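# Move tray to work bench and sort tubes into racks

## Task

Carry the tray from the staging bench over to the work bench, and place its tubes in racks according to the cap dot colour: tubes with an orange dot go in the blue rack, tubes with a white dot go in the green rack. Each tube has to be pushed fully down into its rack. A tube touching the floor means failure. The bottles that came in the tray must finish upright inside it. The tray must finish resting on the work bench with nothing of it sticking out past the bench edge. One or both robots may be used. At the end every gripper must release and the robots must back away; a robot that falls or is left leaning means failure, and anything that stays put only because a robot is holding it does not count.

## Robot and tools

Robots. Two identical Hello Robot Stretch 4 units, r1 and r2. Each has an omni-wheel base, a lift carriage on a vertical mast, a single arm that telescopes forward, a three-joint wrist (yaw, pitch, roll) and a two-finger gripper. Each robot is about 1.6 m tall and its base rim lies within 0.23 m of the base origin. Cameras per robot: <name>_head_camera, _head_left_camera, _head_right_camera and _wrist_camera (e.g. r1_wrist_camera).

Frames. The base frame sits on the floor beneath the base centre: x ahead, y to the left, z upward. hand_pose is reported in it and marks a point between the open fingertips; with all wrist joints at 0 its axes line up with the base frame. The printed hand position may be somewhat wrong. The odometry frame is the base frame as it was when the scene began. Each robot reports in its own frames, so where one robot is relative to the other can only be judged from images, lidar_m and wrist_depth_mm.

execute_actions. Argument actions: a list holding a single action, or empty (which just returns state and images). The action is an object keyed by "r1" and/or "r2". Per robot you may give "base", "joints", both, plus optional "pace" and "contact_limits"; or give only {"end_of_arm": "enable_torque"}, which re-powers wrist or gripper motors that cut out, leaving them holding in place. Everything in one action starts at once and may finish at different times; no action runs more than 15 s.
- base: exactly one relative command, measured from where the base last reported itself. translate_m: straight drive in metres, positive forward, -2 to 2. strafe_m: sideways in metres, positive left, -2 to 2. rotate_rad: spin in place in radians, positive counter-clockwise seen from above, -3.2 to 3.2.
- joints: absolute targets by name (not offsets). lift_m 0 to 1.2 m; arm_m 0 to 0.55 m extension; wrist_yaw_rad -1.134 to 4.276 (0 straight ahead, positive left, 3.14 stowed back, above 3.4 the arm may obstruct); wrist_pitch_rad -1.117 to 4.259 (0 level, 1.57 pointing down); wrist_roll_rad -1.117 to 4.259 (0 fingers level, positive turns clockwise viewed from behind); gripper_m -0.038 to 0.141 m fingertip gap (negative squeezes tips together). Done-tolerances: lift and arm ±0.004, yaw and roll ±0.02, pitch ±0.05, gripper ±0.004. Joint targets past a limit are clipped and flagged; any other bad value or unknown key rejects the whole call.
- pace: "slow", "default", "fast", "max"; base speeds 0.1/0.3/0.4/0.6 m/s and 1/2/3/4 rad/s, further capped when the lift is above 0.2 m (down to 0.3 m/s and 1 rad/s at 1.2 m).
- contact_limits: {"arm_m": value}, 0 softest to 0.75 firmest, default 0.5; sets how hard the arm may push before a contact stop.
Argument cameras: list of camera names or "all"; omitted/null means all, [] means none. Example action: {"r1": {"base": {"translate_m": 0.3}, "joints": {"gripper_m": 0.05}, "pace": "fast"}}.
A robot or part left out of an action may keep driving toward an earlier target without the status showing it. If a result reports a stop, later motion calls in the same reply are skipped.

wait: seconds 0 to 10; commands nothing and returns state and images. zoom_image: camera plus region [x0, y0, x1, y1] in pixels from the top-left, at most 504 x 504, on a camera in the latest result. finished_scene: scene number; irreversible, and the goal must already hold.

Result lines. base_status and joint_status describe how each commanded motion ended: "done" (for the base, wheels turned the full amount even if slipping), "off_target" (stopped short, may still push), "contact_stop_at_<key>" (hit something; that part goes slack), "limit_stop_at_<name>" (built-in limit), "time_out", "torque_fault" (wrist/gripper motor overloaded and went limp; send enable_torque). After these the old target is dropped. "limit_stop_at_tilt" means lean above 6 degrees: lift, arm and wheels go slack and ignore commands until the lean eases. "limit_stop_at_own_body" means a joint was about to hit its own robot; moving away still works. on_its_own lists uncommanded effects; its "held at" is the held target, not the actual position. base_odometry counts wheel turns only; if turned_by_wheels and turned_by_imu differ by over about 0.1 rad, expect a collision or slip and a heading error of roughly their difference. base_tilt gives forward/right lean in degrees, with a fixed bias up to about 1.5. motor_effort is percent of maximum, positive toward higher joint values, peak in brackets (noisy); for wheel_0..2 positive turns the base right. lidar_m: 12 distances in metres, sector 1 straight ahead, then counter-clockwise in 30-degree steps (4 left, 7 behind, 10 right); "-" means nothing seen or closer than 0.25 m; it misses clear objects and thin legs and sees table tops and the other robot. wrist_depth_mm: 7x7 grid of median depths, 100 to 2000 mm, read from the top left.

Gripping. Close to a gap below the object's width; smaller values squeeze harder and pull the object toward the wrist. Gripper reading and "done" do not prove a hold; a firm squeeze shows as a change in gripper effort. If fingertips jam on a surface beneath, raise the lift. To unfold at the start, send lift_m 0.4 with wrist_yaw_rad 0.

Cautions. Never press two robots together: once bases touch, even millimetres more is a hard press that ends the run. Two robots given the same drive can differ by about 3 cm per metre, which strains a shared load and can topple a robot. Driving or turning with over 1 kg held and arm_m above 0.2, especially at fast paces, risks tipping; so do steady pushes with the gripper high. A level gripper holding over about 2 kg faults the wrist. Tilted-up plus rolled wrist poses can trigger own-body stops. Avoid drops, slams and hard hits; loose objects may occasionally be nudged by outside pushes. The world keeps running while you compose replies.

Each tool is called by a JSON object that holds its "method" and its "body", one argument or row to a line.

## Session

{"method": "execute_actions", "body": {
  "actions": []
}}

Scene clock: 0.00 s.
r1.base_odometry: x=+0.000 y=+0.000 heading=+0.000 (m, m, rad; r1's odometry frame)
r1.turned_by_wheels: +0.000 (rad since the last result)
r1.turned_by_imu: +0.000 (rad since the last result)
r1.base_tilt: forward=-0.2 right=+0.3 (deg)
r1.lidar_m: 1.40 2.82 1.50 1.37 2.22 1.06 1.10 2.18 1.84 1.20 1.09 1.11
r1.base_status: not commanded
r1.joint_positions: lift_m=+0.153 arm_m=-0.001 wrist_yaw_rad=+3.187 wrist_pitch_rad=+0.001 wrist_roll_rad=-0.006 gripper_m=+0.057
r1.joint_status: not commanded
r1.motor_effort: lift_m=+18 arm_m=-1 wrist_yaw_rad=-1 wrist_pitch_rad=-6 wrist_roll_rad=+1 gripper_m=-3 wheel_0=+0 wheel_1=+0 wheel_2=+0 (%)
r1.hand_pose: x=-0.1219 y=+0.0743 z=+0.3308 quat_wxyz=(-0.023, -0.001, -0.003, +1.000) (m; r1's base frame)
r1.wrist_depth_mm: - 131 131 - - - - / - 107 131 1661 1205 1661 - / - 111 133 - - - - / - 131 168 - - - - / 185 - - 1863 1138 1430 1281 / 195 1229 976 1025 891 809 831 / 191 831 788 - - 654 647
r2.base_odometry: x=+0.000 y=+0.000 heading=+0.000 (m, m, rad; r2's odometry frame)
r2.turned_by_wheels: +0.000 (rad since the last result)
r2.turned_by_imu: +0.000 (rad since the last result)
r2.base_tilt: forward=+0.0 right=+0.0 (deg)
r2.lidar_m: 1.35 1.14 1.16 1.35 2.38 1.71 0.98 1.11 2.23 1.42 1.77 2.23
r2.base_status: not commanded
r2.joint_positions: lift_m=+0.263 arm_m=+0.001 wrist_yaw_rad=+3.163 wrist_pitch_rad=-0.001 wrist_roll_rad=-0.013 gripper_m=+0.057
r2.joint_status: not commanded
r2.motor_effort: lift_m=+19 arm_m=-1 wrist_yaw_rad=+2 wrist_pitch_rad=-7 wrist_roll_rad=+1 gripper_m=-2 wheel_0=+1 wheel_1=+0 wheel_2=+0 (%)
r2.hand_pose: x=-0.1187 y=+0.0813 z=+0.4417 quat_wxyz=(-0.011, +0.001, -0.007, +1.000) (m; r2's base frame)
r2.wrist_depth_mm: 132 133 - - - - - / - 133 - - - - - / - 126 205 - - - - / - 135 258 - - - - / 134 1576 - - 1921 1863 1661 / 1863 1863 197 1430 218 1205 1098 / 1205 1255 1098 109 976 866 831
pictures: r1_head_camera, r1_head_left_camera, r1_head_right_camera, r1_wrist_camera, r2_head_camera, r2_head_left_camera, r2_head_right_camera, r2_wrist_camera
Images, in order (width x height): r1_head_camera 420x560, r1_head_left_camera 420x672, r1_head_right_camera 420x672, r1_wrist_camera 616x392, r2_head_camera 420x560, r2_head_left_camera 420x672, r2_head_right_camera 420x672, r2_wrist_camera 616x392.

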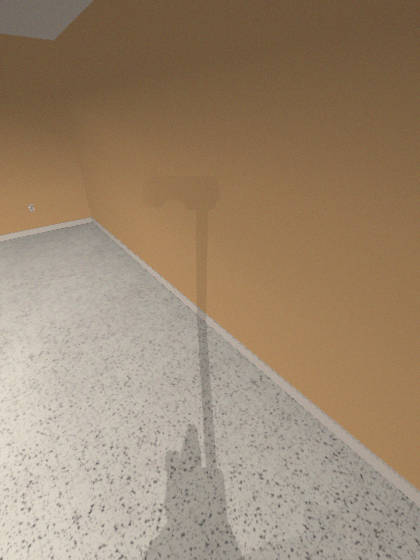

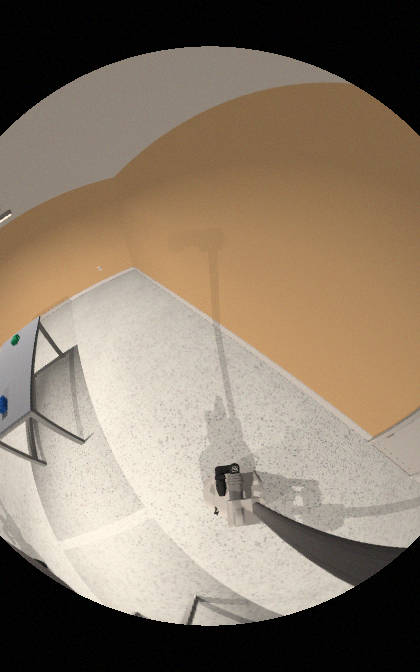

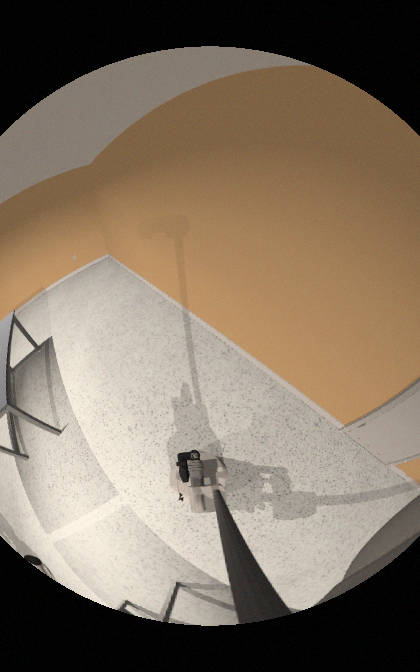

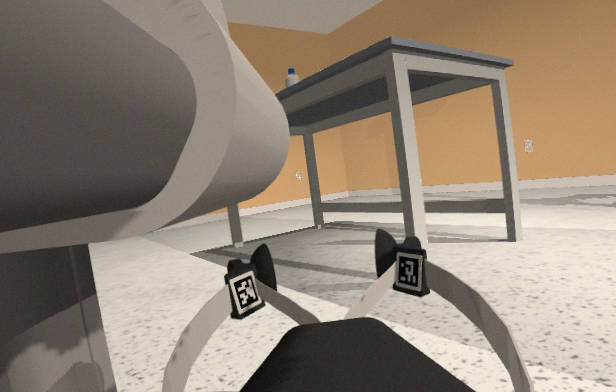

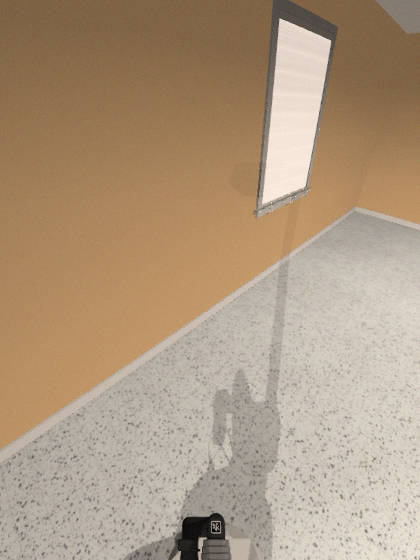

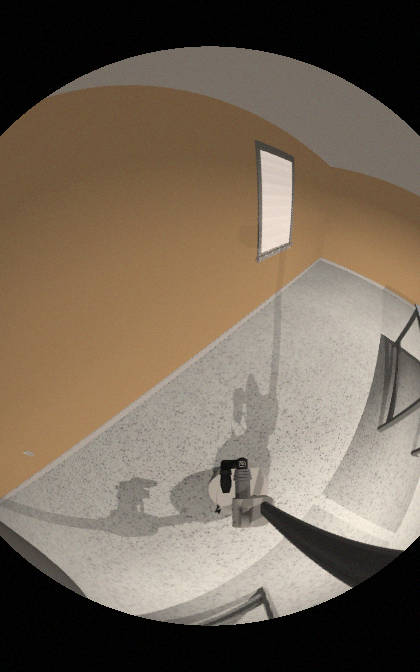

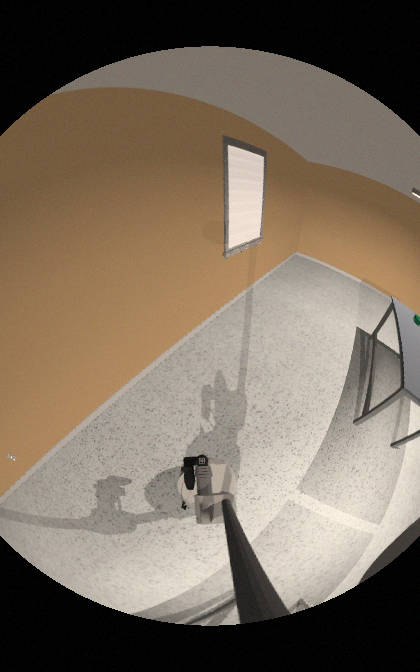

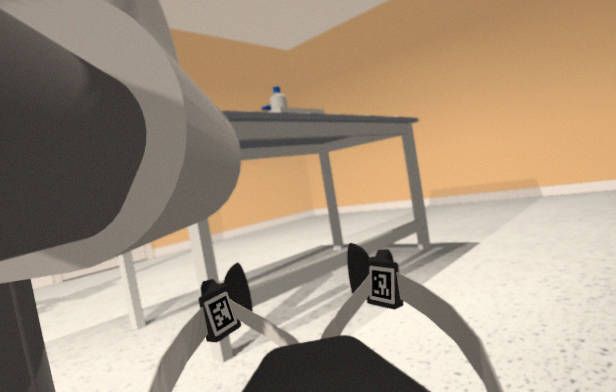

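{"method": "execute_actions", "body": {
  "actions": [
    {"r1": {"base": {"rotate_rad": 2.3}, "joints": {"lift_m": 0.9, "wrist_yaw_rad": 0}, "pace":"fast"}, "r2": {"base": {"rotate_rad": -2.36}, "joints": {"lift_m": 0.9, "wrist_yaw_rad": 0}, "pace":"fast"}}
  ]
}}

Scene clock: 6.73 s.
r1.base_odometry: x=+0.000 y=+0.000 heading=+2.300 (m, m, rad; r1's odometry frame)
r1.turned_by_wheels: +2.300 (rad since the last result)
r1.turned_by_imu: +2.328 (rad since the last result)
r1.base_tilt: forward=-0.3 right=+0.4 (deg)
r1.lidar_m: 2.07 1.06 1.28 3.59 1.53 1.14 1.10 1.19 1.69 4.59 1.38 1.62
r1.base_status: done
r1.joint_positions: lift_m=+0.900 arm_m=-0.001 wrist_yaw_rad=+0.000 wrist_pitch_rad=+0.001 wrist_roll_rad=-0.006 gripper_m=+0.057
r1.joint_status: all done
r1.motor_effort: lift_m=+22(26) arm_m=-1(1) wrist_yaw_rad=-2(6) wrist_pitch_rad=-6(7) wrist_roll_rad=+1(1) gripper_m=-3(1) wheel_0=-2(9) wheel_1=+1(6) wheel_2=+0(11) (%)
r1.hand_pose: x=+0.4588 y=-0.0874 z=+1.0775 quat_wxyz=(+1.000, -0.003, +0.001, +0.000) (m; r1's base frame)
r1.wrist_depth_mm: - - - - - - - / - - - - - - - / - - - - - - - / - - - - - - - / - - - - - - - / 1281 1281 - - - - - / 891 - - - - 1863 1863
r2.base_odometry: x=+0.000 y=+0.000 heading=-2.359 (m, m, rad; r2's odometry frame)
r2.turned_by_wheels: -2.359 (rad since the last result)
r2.turned_by_imu: -2.320 (rad since the last result)
r2.base_tilt: forward=+0.0 right=+0.0 (deg)
r2.lidar_m: 2.04 1.60 1.42 4.45 1.66 1.18 1.13 1.18 1.66 4.05 1.15 1.00
r2.base_status: done
r2.joint_positions: lift_m=+0.900 arm_m=+0.001 wrist_yaw_rad=+0.000 wrist_pitch_rad=-0.001 wrist_roll_rad=-0.013 gripper_m=+0.057
r2.joint_status: all done
r2.motor_effort: lift_m=+22(24) arm_m=-1(0) wrist_yaw_rad=+1(3) wrist_pitch_rad=-7(8) wrist_roll_rad=+1(1) gripper_m=-3(1) wheel_0=+5(12) wheel_1=+4(15) wheel_2=+1(12) (%)
r2.hand_pose: x=+0.4601 y=-0.0873 z=+1.0783 quat_wxyz=(+1.000, -0.007, -0.001, +0.000) (m; r2's base frame)
r2.wrist_depth_mm: - - - - - - - / - - - - - - - / - - - - - - - / - - - - - - - / - - - - - 1336 1229 / - - 198 - 218 946 798 / - - - 109 - 1576 691
pictures: r1_head_camera, r1_head_left_camera, r1_head_right_camera, r1_wrist_camera, r2_head_camera, r2_head_left_camera, r2_head_right_camera, r2_wrist_camera
Images, in order (width x height): r1_head_camera 420x560, r1_head_left_camera 420x672, r1_head_right_camera 420x672, r1_wrist_camera 616x392, r2_head_camera 420x560, r2_head_left_camera 420x672, r2_head_right_camera 420x672, r2_wrist_camera 616x392.

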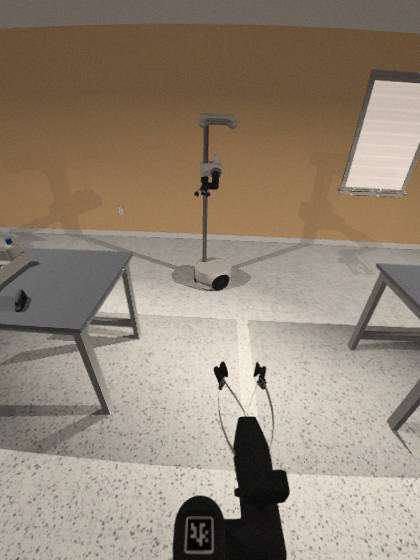

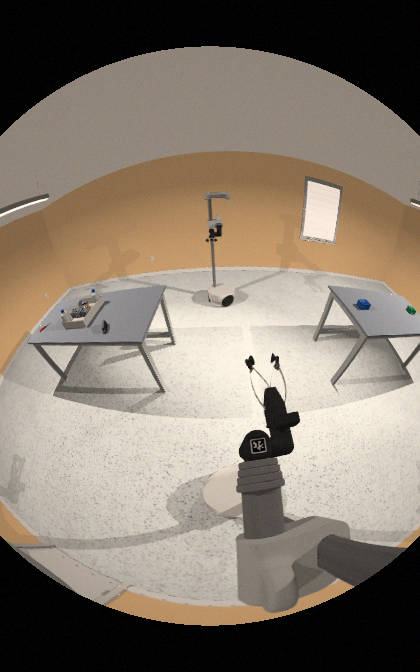

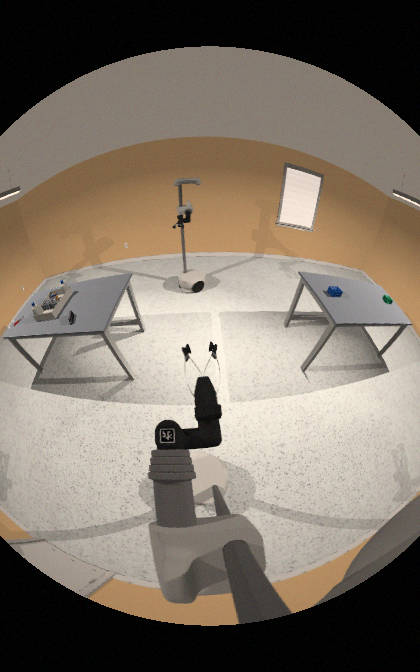

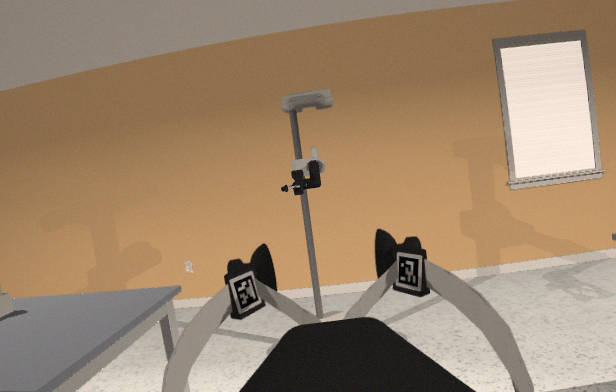

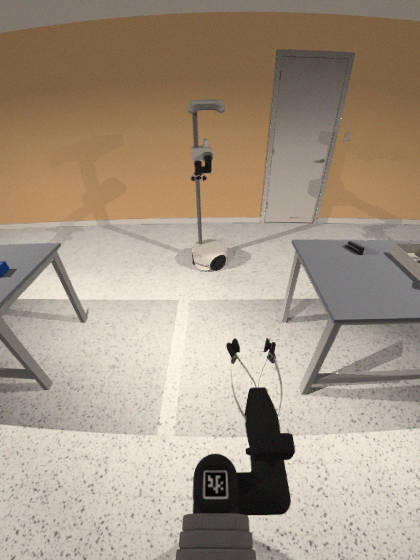

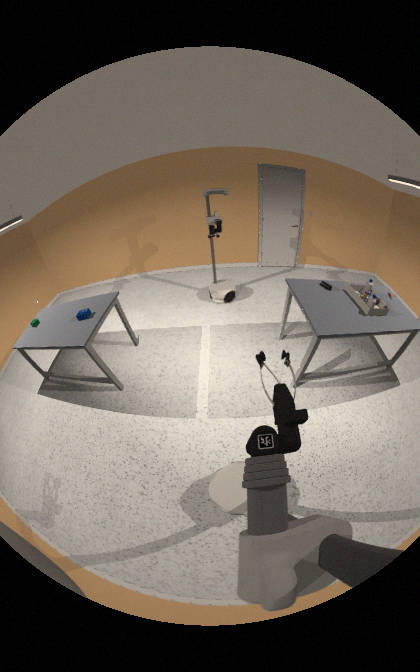

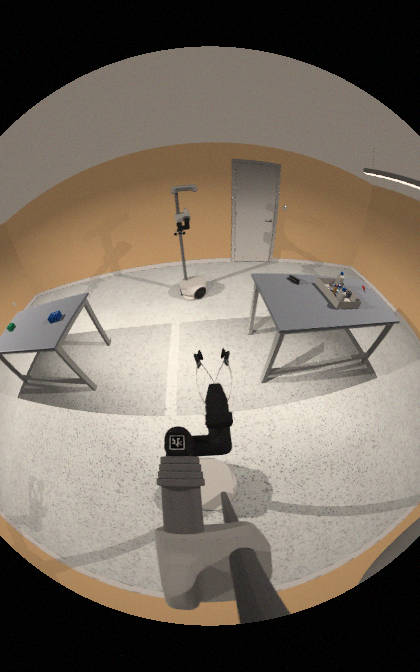

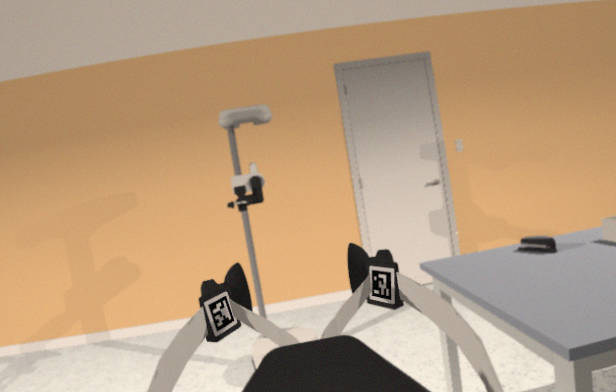

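{"method": "execute_actions", "body": {
  "actions": [
    {"r1": {"base": {"rotate_rad": -0.047}}}
  ],
  "cameras": []
}}

{"method": "execute_actions", "body": {
  "actions": [
    {"r1": {"base": {"strafe_m": 1.3}, "joints": {"wrist_pitch_rad": 0.5, "lift_m":1.0}, "pace":"max"}, "r2": {"base": {"strafe_m": -1.2}, "joints": {"wrist_pitch_rad": 0.5, "lift_m":1.0}, "pace":"max"}}
  ],
  "cameras": ["r1_head_camera","r1_wrist_camera","r2_head_camera","r2_wrist_camera"]
}}

Scene clock: 18.17 s.
r1.base_odometry: x=+0.000 y=+0.000 heading=+2.253 (m, m, rad; r1's odometry frame)
r1.turned_by_wheels: -0.046 (rad since the last result)
r1.turned_by_imu: -0.046 (rad since the last result)
r1.base_tilt: forward=-0.2 right=+0.3 (deg)
r1.lidar_m: 2.08 1.03 1.23 4.11 1.56 1.15 1.09 1.16 1.64 4.61 1.36 1.51
r1.base_status: done
r1.joint_positions: lift_m=+0.900 arm_m=-0.001 wrist_yaw_rad=+0.000 wrist_pitch_rad=+0.001 wrist_roll_rad=-0.006 gripper_m=+0.057
r1.joint_status: not commanded
r1.motor_effort: lift_m=+22(22) arm_m=-1(1) wrist_yaw_rad=-1(2) wrist_pitch_rad=-7(6) wrist_roll_rad=+1(1) gripper_m=-3(4) wheel_0=+3(6) wheel_1=+2(6) wheel_2=+2(8) (%)
r1.hand_pose: x=+0.4588 y=-0.0874 z=+1.0775 quat_wxyz=(+1.000, -0.003, +0.001, +0.000) (m; r1's base frame)
r1.wrist_depth_mm: - - - - - - - / - - - - - - - / - - - - - - - / - - - - - - - / - - - - - - - / 1308 1366 - - - - - / 904 - - - - 1921 1863
r2.base_odometry: x=+0.000 y=+0.000 heading=-2.359 (m, m, rad; r2's odometry frame)
r2.turned_by_wheels: +0.000 (rad since the last result)
r2.turned_by_imu: +0.001 (rad since the last result)
r2.base_tilt: forward=-0.1 right=+0.0 (deg)
r2.lidar_m: 2.01 1.61 1.43 4.43 1.66 1.19 1.13 1.18 1.67 4.07 1.17 0.97
r2.base_status: not commanded
r2.joint_positions: lift_m=+0.900 arm_m=+0.001 wrist_yaw_rad=+0.000 wrist_pitch_rad=-0.001 wrist_roll_rad=-0.013 gripper_m=+0.057
r2.joint_status: not commanded
r2.motor_effort: lift_m=+22(22) arm_m=-1(1) wrist_yaw_rad=+1(1) wrist_pitch_rad=-7(7) wrist_roll_rad=+0(0) gripper_m=-2(3) wheel_0=+5(5) wheel_1=+4(4) wheel_2=+1(1) (%)
r2.hand_pose: x=+0.4601 y=-0.0873 z=+1.0783 quat_wxyz=(+1.000, -0.007, -0.001, +0.000) (m; r2's base frame)
r2.wrist_depth_mm: - - - - - - - / - - - - - - - / - - - - - - - / - - - - - - - / - - - - - 1336 1205 / - - 197 - 218 946 809 / - - - 109 - 1618 691
pictures: none
No camera images: the call's "cameras" was empty. Leave "cameras" out to get every camera's image.

Scene clock: 22.83 s.
r1.base_odometry: x=-1.009 y=-0.820 heading=+2.253 (m, m, rad; r1's odometry frame)
r1.turned_by_wheels: +0.000 (rad since the last result)
r1.turned_by_imu: +0.003 (rad since the last result)
r1.base_tilt: forward=-0.1 right=+0.3 (deg)
r1.lidar_m: 0.85 0.90 2.92 2.81 1.55 1.11 1.05 1.13 1.61 3.39 2.56 0.90
r1.base_status: done
r1.joint_positions: lift_m=+1.000 arm_m=-0.001 wrist_yaw_rad=+0.000 wrist_pitch_rad=+0.502 wrist_roll_rad=-0.006 gripper_m=+0.057
r1.joint_status: all done
r1.motor_effort: lift_m=+20(24) arm_m=-1(1) wrist_yaw_rad=-1(0) wrist_pitch_rad=-5(4) wrist_roll_rad=+2(1) gripper_m=-1(2) wheel_0=-1(13) wheel_1=+0(7) wheel_2=+0(4) (%)
r1.hand_pose: x=+0.4232 y=-0.0874 z=+1.0392 quat_wxyz=(+0.969, -0.003, +0.248, +0.001) (m; r1's base frame)
r1.wrist_depth_mm: - - - - - - - / - - - - - - - / - 1281 891 1025 976 946 960 / 946 917 866 820 809 798 798 / 842 854 831 1661 1661 1618 1397 / 1537 1661 1430 1430 1366 1308 1281 / 1160 1366 1308 - - 1182 1182
r2.base_odometry: x=-0.846 y=+0.851 heading=-2.359 (m, m, rad; r2's odometry frame)
r2.turned_by_wheels: +0.000 (rad since the last result)
r2.turned_by_imu: +0.002 (rad since the last result)
r2.base_tilt: forward=+0.0 right=+0.0 (deg)
r2.lidar_m: 0.80 0.84 2.48 3.38 1.68 1.20 1.16 1.22 1.68 2.86 1.16 0.84
r2.base_status: done
r2.joint_positions: lift_m=+1.000 arm_m=+0.001 wrist_yaw_rad=+0.000 wrist_pitch_rad=+0.502 wrist_roll_rad=-0.013 gripper_m=+0.057
r2.joint_status: all done
r2.motor_effort: lift_m=+21(24) arm_m=-1(1) wrist_yaw_rad=+2(1) wrist_pitch_rad=-6(5) wrist_roll_rad=+0(0) gripper_m=-5(4) wheel_0=+5(16) wheel_1=-4(19) wheel_2=+0(1) (%)
r2.hand_pose: x=+0.4245 y=-0.0874 z=+1.0392 quat_wxyz=(+0.969, -0.006, +0.248, +0.002) (m; r2's base frame)
r2.wrist_depth_mm: - - - - - - - / - - - - - - - / - 1255 1042 1008 1025 991 976 / 976 931 866 831 788 778 798 / 759 750 741 788 798 1708 1537 / 1618 1576 197 1576 217 1430 1308 / 1430 1397 1366 109 1308 1098 1182
pictures: r1_head_camera, r1_wrist_camera, r2_head_camera, r2_wrist_camera
Images, in order (width x height): r1_head_camera 420x560, r1_wrist_camera 616x392, r2_head_camera 420x560, r2_wrist_camera 616x392.

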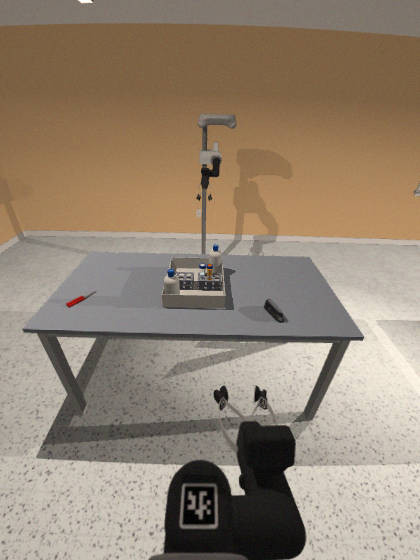

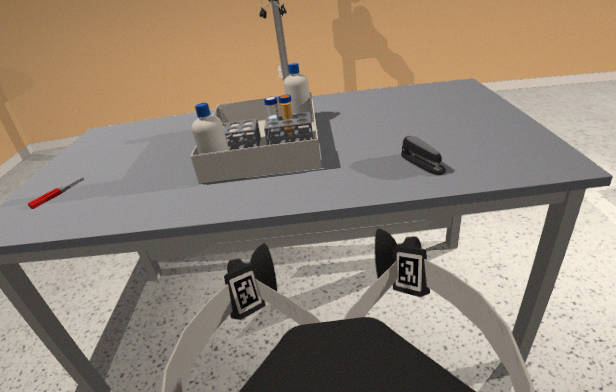

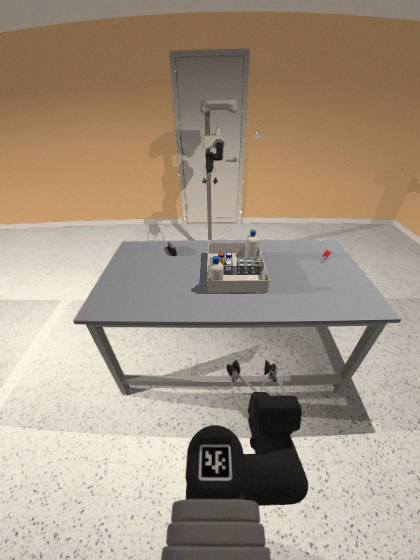

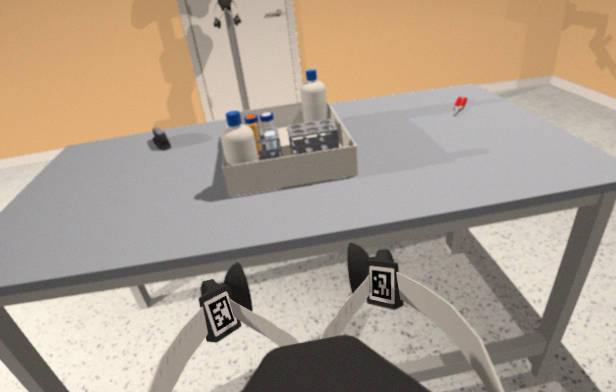

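{"method": "zoom_image", "body": {
  "camera": "r1_head_camera",
  "region": [140, 235, 250, 320]
}}

{"method": "zoom_image", "body": {
  "camera": "r1_wrist_camera",
  "region": [180, 50, 350, 200]
}}

Region (140, 235, 250, 320) of r1_head_camera's 420x560 image, scaled by 4.582, with more detail than that image has; it fills the top 389 rows of this view, and the rest is white.

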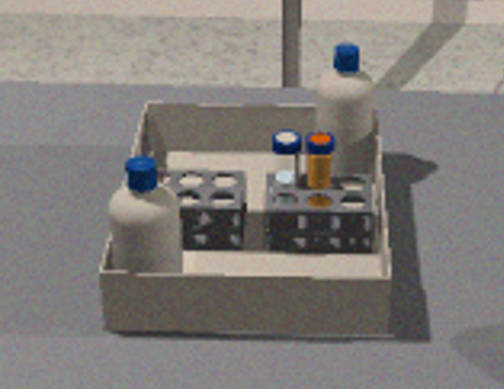

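Region (180, 50, 350, 200) of r1_wrist_camera's 616x392 image, scaled by 2.965; it fills the top 445 rows of this view, and the rest is white.

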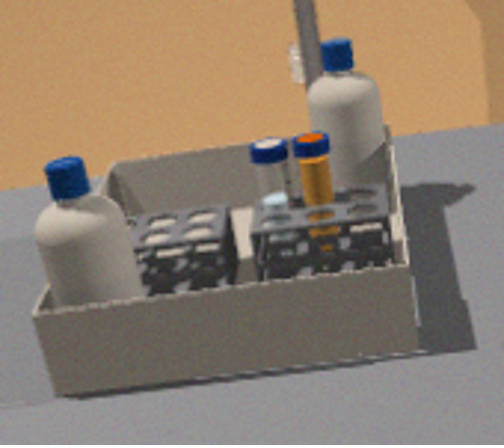

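{"method": "execute_actions", "body": {
  "actions": [
    {"r1": {"base": {"translate_m": 0.55}, "joints": {"wrist_pitch_rad": 1.57, "lift_m":1.19, "arm_m":0.3}, "pace":"max"}, "r2": {"base": {"translate_m": 0.5}, "joints": {"wrist_pitch_rad": 1.57, "lift_m":1.19, "arm_m":0.1}, "pace":"max"}}
  ],
  "cameras": ["r1_head_camera","r1_wrist_camera","r2_head_camera","r2_wrist_camera"]
}}

Scene clock: 47.67 s.
r1.base_odometry: x=-1.356 y=-0.393 heading=+2.254 (m, m, rad; r1's odometry frame)
r1.turned_by_wheels: +0.000 (rad since the last result)
r1.turned_by_imu: -0.001 (rad since the last result)
r1.base_tilt: forward=-0.3 right=+0.3 (deg)
r1.lidar_m: 0.29 0.31 0.48 2.79 2.30 1.69 1.60 1.67 2.38 2.42 0.47 0.33
r1.base_status: done
r1.joint_positions: lift_m=+1.190 arm_m=+0.299 wrist_yaw_rad=+0.000 wrist_pitch_rad=+1.570 wrist_roll_rad=-0.006 gripper_m=+0.057
r1.joint_status: all done
r1.motor_effort: lift_m=+22(26) arm_m=+4(3) wrist_yaw_rad=-2(0) wrist_pitch_rad=+1(2) wrist_roll_rad=+1(2) gripper_m=-3(3) wheel_0=+2(9) wheel_1=+2(7) wheel_2=-2(12) (%)
r1.hand_pose: x=+0.4704 y=-0.0874 z=+1.0794 quat_wxyz=(+0.707, -0.002, +0.707, +0.002) (m; r1's base frame)
r1.wrist_depth_mm: 525 496 466 521 521 525 517 / 539 496 521 530 525 530 517 / 539 525 535 530 535 530 530 / 544 530 539 539 535 535 535 / 544 544 549 544 539 539 539 / 554 544 544 544 539 1281 1308 / 1336 1308 1308 - - 1336 1308
r2.base_odometry: x=-1.200 y=+0.498 heading=-2.358 (m, m, rad; r2's odometry frame)
r2.turned_by_wheels: +0.001 (rad since the last result)
r2.turned_by_imu: +0.003 (rad since the last result)
r2.base_tilt: forward=+0.0 right=+0.0 (deg)
r2.lidar_m: 0.29 0.30 0.45 2.36 2.36 1.75 1.66 1.73 2.40 2.87 0.45 0.32
r2.base_status: done
r2.joint_positions: lift_m=+1.190 arm_m=+0.099 wrist_yaw_rad=+0.000 wrist_pitch_rad=+1.570 wrist_roll_rad=-0.013 gripper_m=+0.057
r2.joint_status: all done
r2.motor_effort: lift_m=+22(23) arm_m=+6(5) wrist_yaw_rad=+2(3) wrist_pitch_rad=+0(5) wrist_roll_rad=+0(1) gripper_m=-3(2) wheel_0=+6(9) wheel_1=+5(8) wheel_2=+1(14) (%)
r2.hand_pose: x=+0.2701 y=-0.0874 z=+1.0795 quat_wxyz=(+0.707, -0.005, +0.707, +0.005) (m; r2's base frame)
r2.wrist_depth_mm: 512 521 488 530 544 559 564 / 512 521 535 539 549 554 564 / 517 521 535 539 549 559 569 / 521 530 539 1308 1308 1336 1366 / 1229 1281 1255 1098 1336 1366 1366 / 1255 1281 198 1098 218 1336 1397 / 1255 1281 1281 109 1336 1397 1430
pictures: r1_head_camera, r1_wrist_camera, r2_head_camera, r2_wrist_camera
Images, in order (width x height): r1_head_camera 420x560, r1_wrist_camera 616x392, r2_head_camera 420x560, r2_wrist_camera 616x392.

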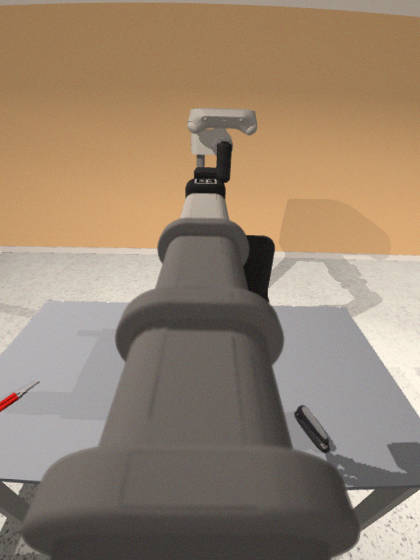

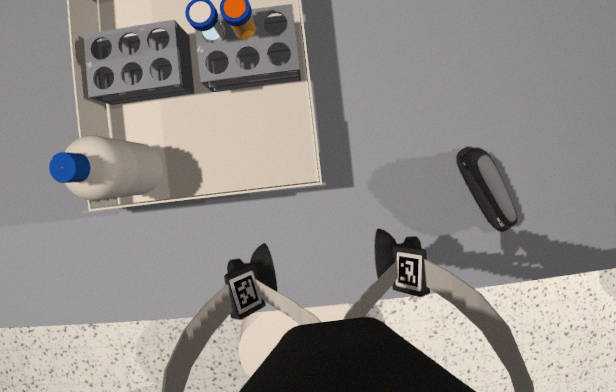

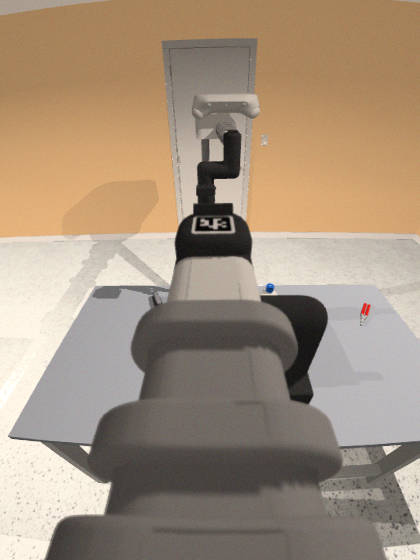

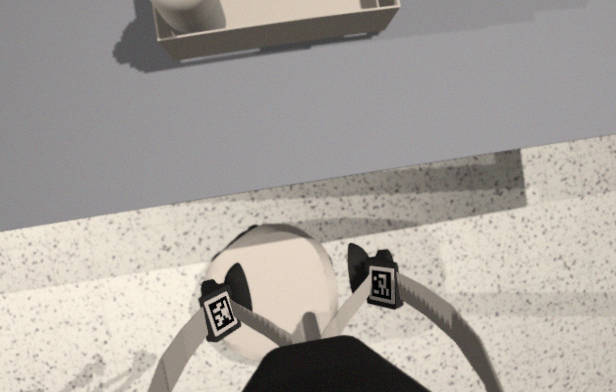

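{"method": "execute_actions", "body": {
  "actions": [
    {"r1": {"base": {"strafe_m": 0.02}, "joints": {"wrist_yaw_rad": 1.571, "lift_m":1.10, "arm_m":0.45,"gripper_m":0.06}, "pace":"fast"}}
  ],
  "cameras": ["r1_head_left_camera","r1_wrist_camera","r2_head_left_camera"]
}}

Scene clock: 74.57 s.
r1.base_odometry: x=-1.371 y=-0.406 heading=+2.253 (m, m, rad; r1's odometry frame)
r1.turned_by_wheels: +0.000 (rad since the last result)
r1.turned_by_imu: +0.001 (rad since the last result)
r1.base_tilt: forward=-0.2 right=+0.4 (deg)
r1.lidar_m: 0.30 0.33 0.47 2.79 2.35 1.70 1.61 1.69 2.38 2.43 0.47 0.34
r1.base_status: done
r1.joint_positions: lift_m=+1.100 arm_m=+0.449 wrist_yaw_rad=+1.571 wrist_pitch_rad=+1.570 wrist_roll_rad=-0.006 gripper_m=+0.060
r1.joint_status: all done
r1.motor_effort: lift_m=+14(19) arm_m=+4(6) wrist_yaw_rad=+0(4) wrist_pitch_rad=+1(1) wrist_roll_rad=+1(1) gripper_m=-1(3) wheel_0=-1(14) wheel_1=-1(11) wheel_2=+0(1) (%)
r1.hand_pose: x=+0.7076 y=+0.0002 z=+0.9901 quat_wxyz=(+0.499, -0.501, +0.498, +0.502) (m; r1's base frame)
r1.wrist_depth_mm: 439 439 439 436 427 433 433 / 445 301 418 379 436 433 439 / 449 424 442 384 442 436 436 / 452 449 449 439 445 442 442 / 459 455 449 389 221 415 452 / 462 459 198 389 392 270 445 / 466 462 462 - - 452 452
r2.base_odometry: x=-1.200 y=+0.498 heading=-2.358 (m, m, rad; r2's odometry frame)
r2.turned_by_wheels: +0.000 (rad since the last result)
r2.turned_by_imu: +0.001 (rad since the last result)
r2.base_tilt: forward=-0.1 right=+0.0 (deg)
r2.lidar_m: 0.31 0.32 0.47 2.34 2.34 1.71 1.64 1.74 2.39 2.86 0.44 0.31
r2.base_status: not commanded
r2.joint_positions: lift_m=+1.190 arm_m=+0.099 wrist_yaw_rad=+0.000 wrist_pitch_rad=+1.570 wrist_roll_rad=-0.013 gripper_m=+0.057
r2.joint_status: not commanded
r2.motor_effort: lift_m=+22(21) arm_m=+6(6) wrist_yaw_rad=+2(2) wrist_pitch_rad=+0(0) wrist_roll_rad=+0(1) gripper_m=+0(3) wheel_0=+6(6) wheel_1=+4(5) wheel_2=+0(0) (%)
r2.hand_pose: x=+0.2701 y=-0.0874 z=+1.0795 quat_wxyz=(+0.707, -0.005, +0.707, +0.005) (m; r2's base frame)
r2.wrist_depth_mm: 508 512 484 530 544 559 559 / 512 521 530 539 544 554 569 / 517 521 535 539 549 559 569 / 517 530 539 1308 1336 1366 1397 / 1255 1281 1308 1098 1336 1366 1397 / 1281 1255 198 1098 218 1366 1366 / 1255 1281 1308 109 1366 1366 1366
pictures: r1_head_left_camera, r1_wrist_camera, r2_head_left_camera
Images, in order (width x height): r1_head_left_camera 420x672, r1_wrist_camera 616x392, r2_head_left_camera 420x672.

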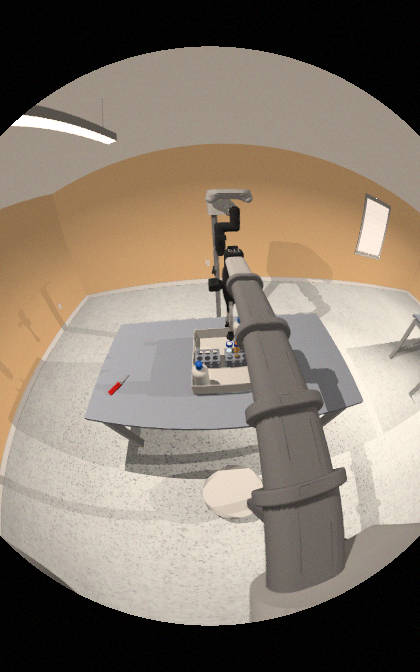

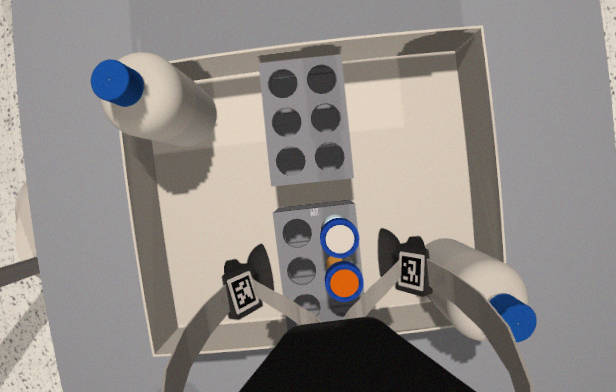

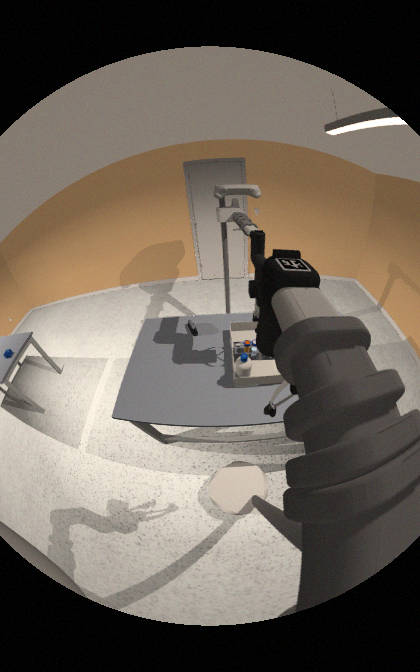

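{"method": "execute_actions", "body": {
  "actions": [
    {"r1": {"base": {"strafe_m": -0.01}, "joints": {"lift_m":1.02, "arm_m":0.463}, "pace":"fast"}, "r2":{"base":{"strafe_m":0.13}, "pace":"fast"}}
  ],
  "cameras": ["r1_wrist_camera","r2_wrist_camera"]
}}

Scene clock: 85.50 s.
r1.base_odometry: x=-1.364 y=-0.400 heading=+2.254 (m, m, rad; r1's odometry frame)
r1.turned_by_wheels: +0.000 (rad since the last result)
r1.turned_by_imu: +0.001 (rad since the last result)
r1.base_tilt: forward=-0.1 right=+0.3 (deg)
r1.lidar_m: 0.31 0.32 0.47 2.80 2.31 1.67 1.61 1.71 2.39 2.42 0.47 0.32
r1.base_status: done
r1.joint_positions: lift_m=+1.020 arm_m=+0.462 wrist_yaw_rad=+1.571 wrist_pitch_rad=+1.570 wrist_roll_rad=-0.006 gripper_m=+0.060
r1.joint_status: all done
r1.motor_effort: lift_m=+14(17) arm_m=+4(3) wrist_yaw_rad=-1(0) wrist_pitch_rad=+0(1) wrist_roll_rad=+1(1) gripper_m=-1(6) wheel_0=+2(13) wheel_1=-1(8) wheel_2=+0(2) (%)
r1.hand_pose: x=+0.7206 y=+0.0003 z=+0.9100 quat_wxyz=(+0.499, -0.501, +0.498, +0.502) (m; r1's base frame)
r1.wrist_depth_mm: 206 287 310 324 355 347 355 / 224 264 357 304 357 347 357 / 370 366 366 304 362 357 359 / 375 366 368 364 364 362 364 / 377 373 370 270 220 324 370 / 382 377 198 248 359 226 229 / 382 340 330 - - 273 -
r2.base_odometry: x=-1.109 y=+0.406 heading=-2.358 (m, m, rad; r2's odometry frame)
r2.turned_by_wheels: +0.000 (rad since the last result)
r2.turned_by_imu: +0.001 (rad since the last result)
r2.base_tilt: forward=+0.0 right=-0.1 (deg)
r2.lidar_m: 0.31 0.31 0.46 2.20 2.36 1.72 1.65 1.74 2.41 2.98 0.46 0.31
r2.base_status: done
r2.joint_positions: lift_m=+1.190 arm_m=+0.099 wrist_yaw_rad=+0.000 wrist_pitch_rad=+1.570 wrist_roll_rad=-0.013 gripper_m=+0.057
r2.joint_status: not commanded
r2.motor_effort: lift_m=+22(22) arm_m=+6(6) wrist_yaw_rad=+2(2) wrist_pitch_rad=+0(1) wrist_roll_rad=+0(0) gripper_m=-2(4) wheel_0=-5(13) wheel_1=+3(13) wheel_2=+0(1) (%)
r2.hand_pose: x=+0.2701 y=-0.0874 z=+1.0795 quat_wxyz=(+0.707, -0.005, +0.707, +0.005) (m; r2's base frame)
r2.wrist_depth_mm: 512 521 525 508 544 554 564 / 512 521 525 539 544 559 559 / 517 525 535 544 554 559 569 / 517 530 1281 1308 1308 1336 1366 / 1255 1281 1255 1098 1308 1336 1397 / 1255 1281 198 1098 218 1366 1397 / 1255 1255 1281 109 1366 1397 1397
pictures: r1_wrist_camera, r2_wrist_camera
Images, in order (width x height): r1_wrist_camera 616x392, r2_wrist_camera 616x392.

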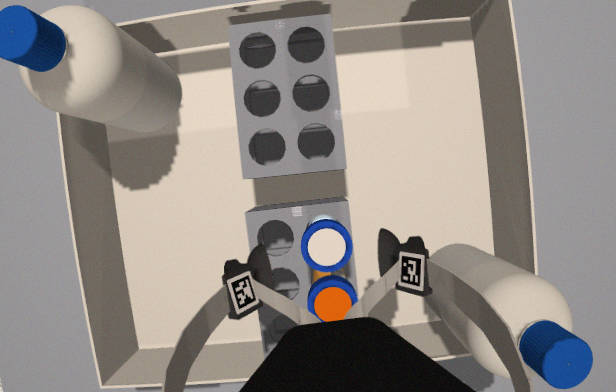

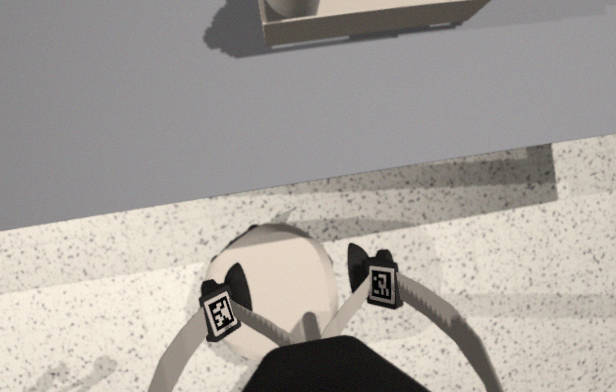

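{"method": "execute_actions", "body": {
  "actions": [
    {"r1": {"joints": {"lift_m":0.98}, "pace":"fast"}}
  ],
  "cameras": ["r1_wrist_camera","r2_head_right_camera"]
}}

Scene clock: 89.77 s.
r1.base_odometry: x=-1.364 y=-0.400 heading=+2.254 (m, m, rad; r1's odometry frame)
r1.turned_by_wheels: +0.000 (rad since the last result)
r1.turned_by_imu: +0.001 (rad since the last result)
r1.base_tilt: forward=-0.2 right=+0.4 (deg)
r1.lidar_m: 0.27 0.33 0.46 2.79 2.34 1.72 1.62 1.68 2.40 2.44 0.45 0.33
r1.base_status: not commanded
r1.joint_positions: lift_m=+0.980 arm_m=+0.462 wrist_yaw_rad=+1.571 wrist_pitch_rad=+1.570 wrist_roll_rad=-0.006 gripper_m=+0.060
r1.joint_status: all done
r1.motor_effort: lift_m=+14(16) arm_m=+4(4) wrist_yaw_rad=-1(1) wrist_pitch_rad=+1(1) wrist_roll_rad=+1(1) gripper_m=-3(2) wheel_0=+3(3) wheel_1=-1(1) wheel_2=+0(0) (%)
r1.hand_pose: x=+0.7206 y=+0.0003 z=+0.8700 quat_wxyz=(+0.499, -0.501, +0.498, +0.502) (m; r1's base frame)
r1.wrist_depth_mm: 187 274 294 262 317 315 258 / 198 264 322 264 319 319 266 / 286 327 324 265 322 320 273 / 294 330 327 324 325 324 273 / 290 332 329 213 214 325 276 / 294 336 197 209 330 200 200 / 342 329 314 - - 244 -
r2.base_odometry: x=-1.109 y=+0.406 heading=-2.358 (m, m, rad; r2's odometry frame)
r2.turned_by_wheels: +0.000 (rad since the last result)
r2.turned_by_imu: +0.001 (rad since the last result)
r2.base_tilt: forward=+0.0 right=+0.0 (deg)
r2.lidar_m: 0.30 0.33 0.45 2.23 2.35 1.72 1.64 1.73 2.41 2.99 0.46 0.32
r2.base_status: not commanded
r2.joint_positions: lift_m=+1.190 arm_m=+0.099 wrist_yaw_rad=+0.000 wrist_pitch_rad=+1.570 wrist_roll_rad=-0.013 gripper_m=+0.057
r2.joint_status: not commanded
r2.motor_effort: lift_m=+22(22) arm_m=+6(6) wrist_yaw_rad=+2(3) wrist_pitch_rad=+0(1) wrist_roll_rad=+0(1) gripper_m=-2(3) wheel_0=-5(5) wheel_1=+3(3) wheel_2=+0(0) (%)
r2.hand_pose: x=+0.2701 y=-0.0874 z=+1.0795 quat_wxyz=(+0.707, -0.005, +0.707, +0.005) (m; r2's base frame)
r2.wrist_depth_mm: 512 517 525 508 539 554 564 / 512 521 530 539 544 559 564 / 512 525 530 539 549 564 574 / 521 530 1281 1281 1308 1336 1366 / 1255 1281 1281 1098 1336 1336 1366 / 1255 1281 198 1098 217 1366 1397 / 1255 1281 1308 109 1366 1366 1366
pictures: r1_wrist_camera, r2_head_right_camera
Images, in order (width x height): r1_wrist_camera 616x392, r2_head_right_camera 420x672.

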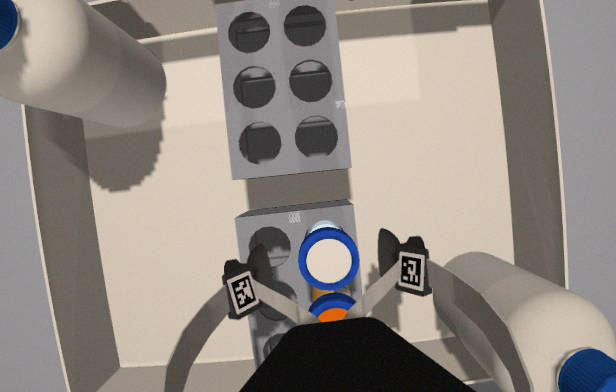

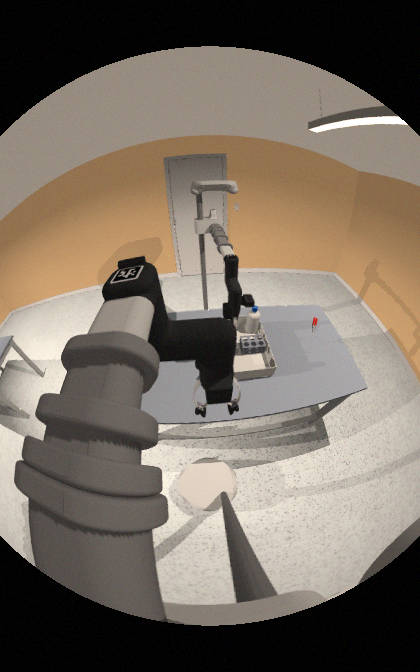

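{"method": "execute_actions", "body": {
  "actions": [
    {"r1": {"joints": {"gripper_m":0.005}}}
  ],
  "cameras": ["r1_wrist_camera"]
}}

Scene clock: 92.53 s.
r1.base_odometry: x=-1.364 y=-0.400 heading=+2.254 (m, m, rad; r1's odometry frame)
r1.turned_by_wheels: +0.000 (rad since the last result)
r1.turned_by_imu: +0.001 (rad since the last result)
r1.base_tilt: forward=-0.1 right=+0.3 (deg)
r1.lidar_m: 0.30 0.33 0.46 2.79 2.35 1.71 1.61 1.69 2.39 2.43 0.45 0.32
r1.base_status: not commanded
r1.joint_positions: lift_m=+0.980 arm_m=+0.462 wrist_yaw_rad=+1.571 wrist_pitch_rad=+1.570 wrist_roll_rad=-0.006 gripper_m=+0.005
r1.joint_status: all done
r1.motor_effort: lift_m=+14(14) arm_m=+4(4) wrist_yaw_rad=-1(1) wrist_pitch_rad=+0(0) wrist_roll_rad=+1(1) gripper_m=-13(16) wheel_0=+2(2) wheel_1=-1(1) wheel_2=+0(0) (%)
r1.hand_pose: x=+0.7206 y=+0.0003 z=+0.8700 quat_wxyz=(+0.499, -0.501, +0.498, +0.502) (m; r1's base frame)
r1.wrist_depth_mm: 188 274 296 260 319 315 258 / 198 265 322 263 319 315 266 / 286 325 325 265 324 320 273 / 294 330 329 324 322 322 274 / 287 330 329 198 211 324 274 / 296 332 187 208 270 200 199 / 342 322 325 - - 231 -
r2.base_odometry: x=-1.109 y=+0.406 heading=-2.358 (m, m, rad; r2's odometry frame)
r2.turned_by_wheels: +0.000 (rad since the last result)
r2.turned_by_imu: +0.001 (rad since the last result)
r2.base_tilt: forward=+0.0 right=+0.0 (deg)
r2.lidar_m: 0.31 0.34 0.46 2.22 2.36 1.71 1.65 1.73 2.39 2.99 0.47 0.33
r2.base_status: not commanded
r2.joint_positions: lift_m=+1.190 arm_m=+0.099 wrist_yaw_rad=+0.000 wrist_pitch_rad=+1.570 wrist_roll_rad=-0.013 gripper_m=+0.057
r2.joint_status: not commanded
r2.motor_effort: lift_m=+22(22) arm_m=+6(6) wrist_yaw_rad=+2(2) wrist_pitch_rad=+0(1) wrist_roll_rad=-1(1) gripper_m=-5(2) wheel_0=-5(5) wheel_1=+3(3) wheel_2=+0(0) (%)
r2.hand_pose: x=+0.2701 y=-0.0874 z=+1.0795 quat_wxyz=(+0.707, -0.005, +0.707, +0.005) (m; r2's base frame)
r2.wrist_depth_mm: 512 521 530 508 544 549 559 / 517 521 535 535 549 559 564 / 517 525 535 539 549 564 564 / 517 525 1281 1308 1336 1366 1366 / 1255 1281 1281 1098 1308 1366 1397 / 1255 1255 197 1098 217 1366 1397 / 1281 1281 1281 109 1336 1366 1397
pictures: r1_wrist_camera
Images, in order (width x height): r1_wrist_camera 616x392.

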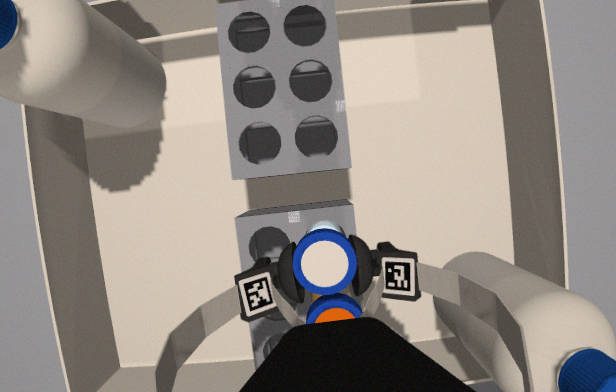

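{"method": "execute_actions", "body": {
  "actions": [
    {"r1": {"joints": {"lift_m":1.13}}}
  ],
  "cameras": ["r1_wrist_camera","r2_head_left_camera"]
}}

Scene clock: 98.80 s.
r1.base_odometry: x=-1.364 y=-0.400 heading=+2.254 (m, m, rad; r1's odometry frame)
r1.turned_by_wheels: +0.000 (rad since the last result)
r1.turned_by_imu: +0.001 (rad since the last result)
r1.base_tilt: forward=-0.2 right=+0.4 (deg)
r1.lidar_m: 0.30 0.32 0.47 2.77 2.36 1.70 1.61 1.70 2.38 2.44 0.46 0.31
r1.base_status: not commanded
r1.joint_positions: lift_m=+1.130 arm_m=+0.462 wrist_yaw_rad=+1.571 wrist_pitch_rad=+1.570 wrist_roll_rad=-0.006 gripper_m=+0.005
r1.joint_status: all done
r1.motor_effort: lift_m=+23(23) arm_m=+4(4) wrist_yaw_rad=-1(1) wrist_pitch_rad=+0(0) wrist_roll_rad=+1(2) gripper_m=-13(16) wheel_0=+2(2) wheel_1=-1(1) wheel_2=+0(0) (%)
r1.hand_pose: x=+0.7206 y=+0.0003 z=+1.0194 quat_wxyz=(+0.499, -0.501, +0.498, +0.502) (m; r1's base frame)
r1.wrist_depth_mm: 473 469 466 466 459 459 459 / 473 332 439 439 466 462 462 / 480 480 473 466 469 469 466 / 480 477 477 469 473 469 473 / 488 484 477 198 213 469 473 / 492 492 187 407 413 320 484 / 1255 492 492 - - 484 484
r2.base_odometry: x=-1.109 y=+0.406 heading=-2.358 (m, m, rad; r2's odometry frame)
r2.turned_by_wheels: +0.000 (rad since the last result)
r2.turned_by_imu: +0.001 (rad since the last result)
r2.base_tilt: forward=-0.1 right=-0.1 (deg)
r2.lidar_m: 0.30 0.31 0.47 2.22 2.37 1.72 1.64 1.73 2.42 2.99 0.46 0.30
r2.base_status: not commanded
r2.joint_positions: lift_m=+1.190 arm_m=+0.099 wrist_yaw_rad=+0.000 wrist_pitch_rad=+1.570 wrist_roll_rad=-0.013 gripper_m=+0.057
r2.joint_status: not commanded
r2.motor_effort: lift_m=+22(22) arm_m=+6(6) wrist_yaw_rad=+2(2) wrist_pitch_rad=+1(0) wrist_roll_rad=+0(1) gripper_m=-1(2) wheel_0=-5(5) wheel_1=+3(3) wheel_2=+0(0) (%)
r2.hand_pose: x=+0.2701 y=-0.0874 z=+1.0795 quat_wxyz=(+0.707, -0.005, +0.707, +0.005) (m; r2's base frame)
r2.wrist_depth_mm: 512 517 525 508 539 554 564 / 517 521 530 539 544 559 564 / 517 521 535 535 549 559 569 / 512 530 1255 1308 1308 1336 1366 / 1229 1255 1281 1098 1336 1397 1397 / 1255 1281 197 1078 219 1336 1366 / 1281 1281 1308 109 1336 1336 1366
pictures: r1_wrist_camera, r2_head_left_camera
Images, in order (width x height): r1_wrist_camera 616x392, r2_head_left_camera 420x672.

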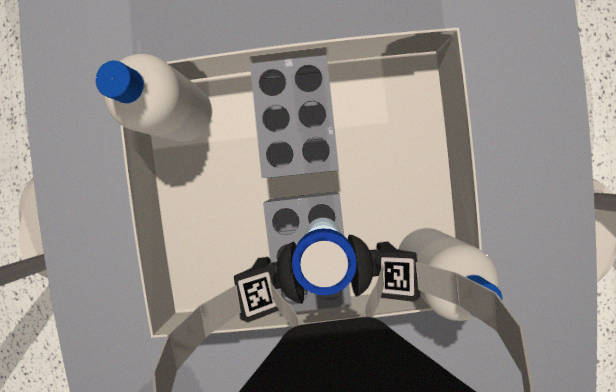

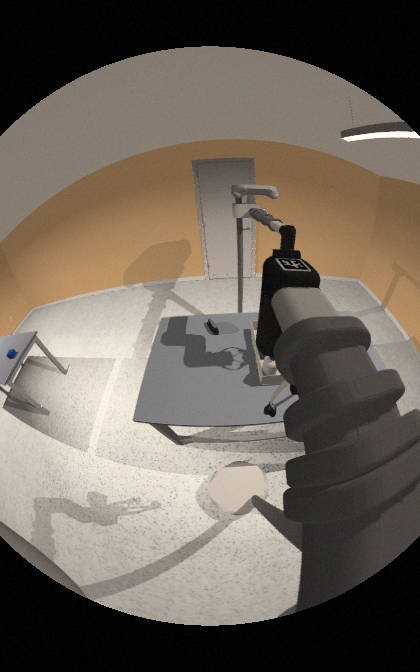

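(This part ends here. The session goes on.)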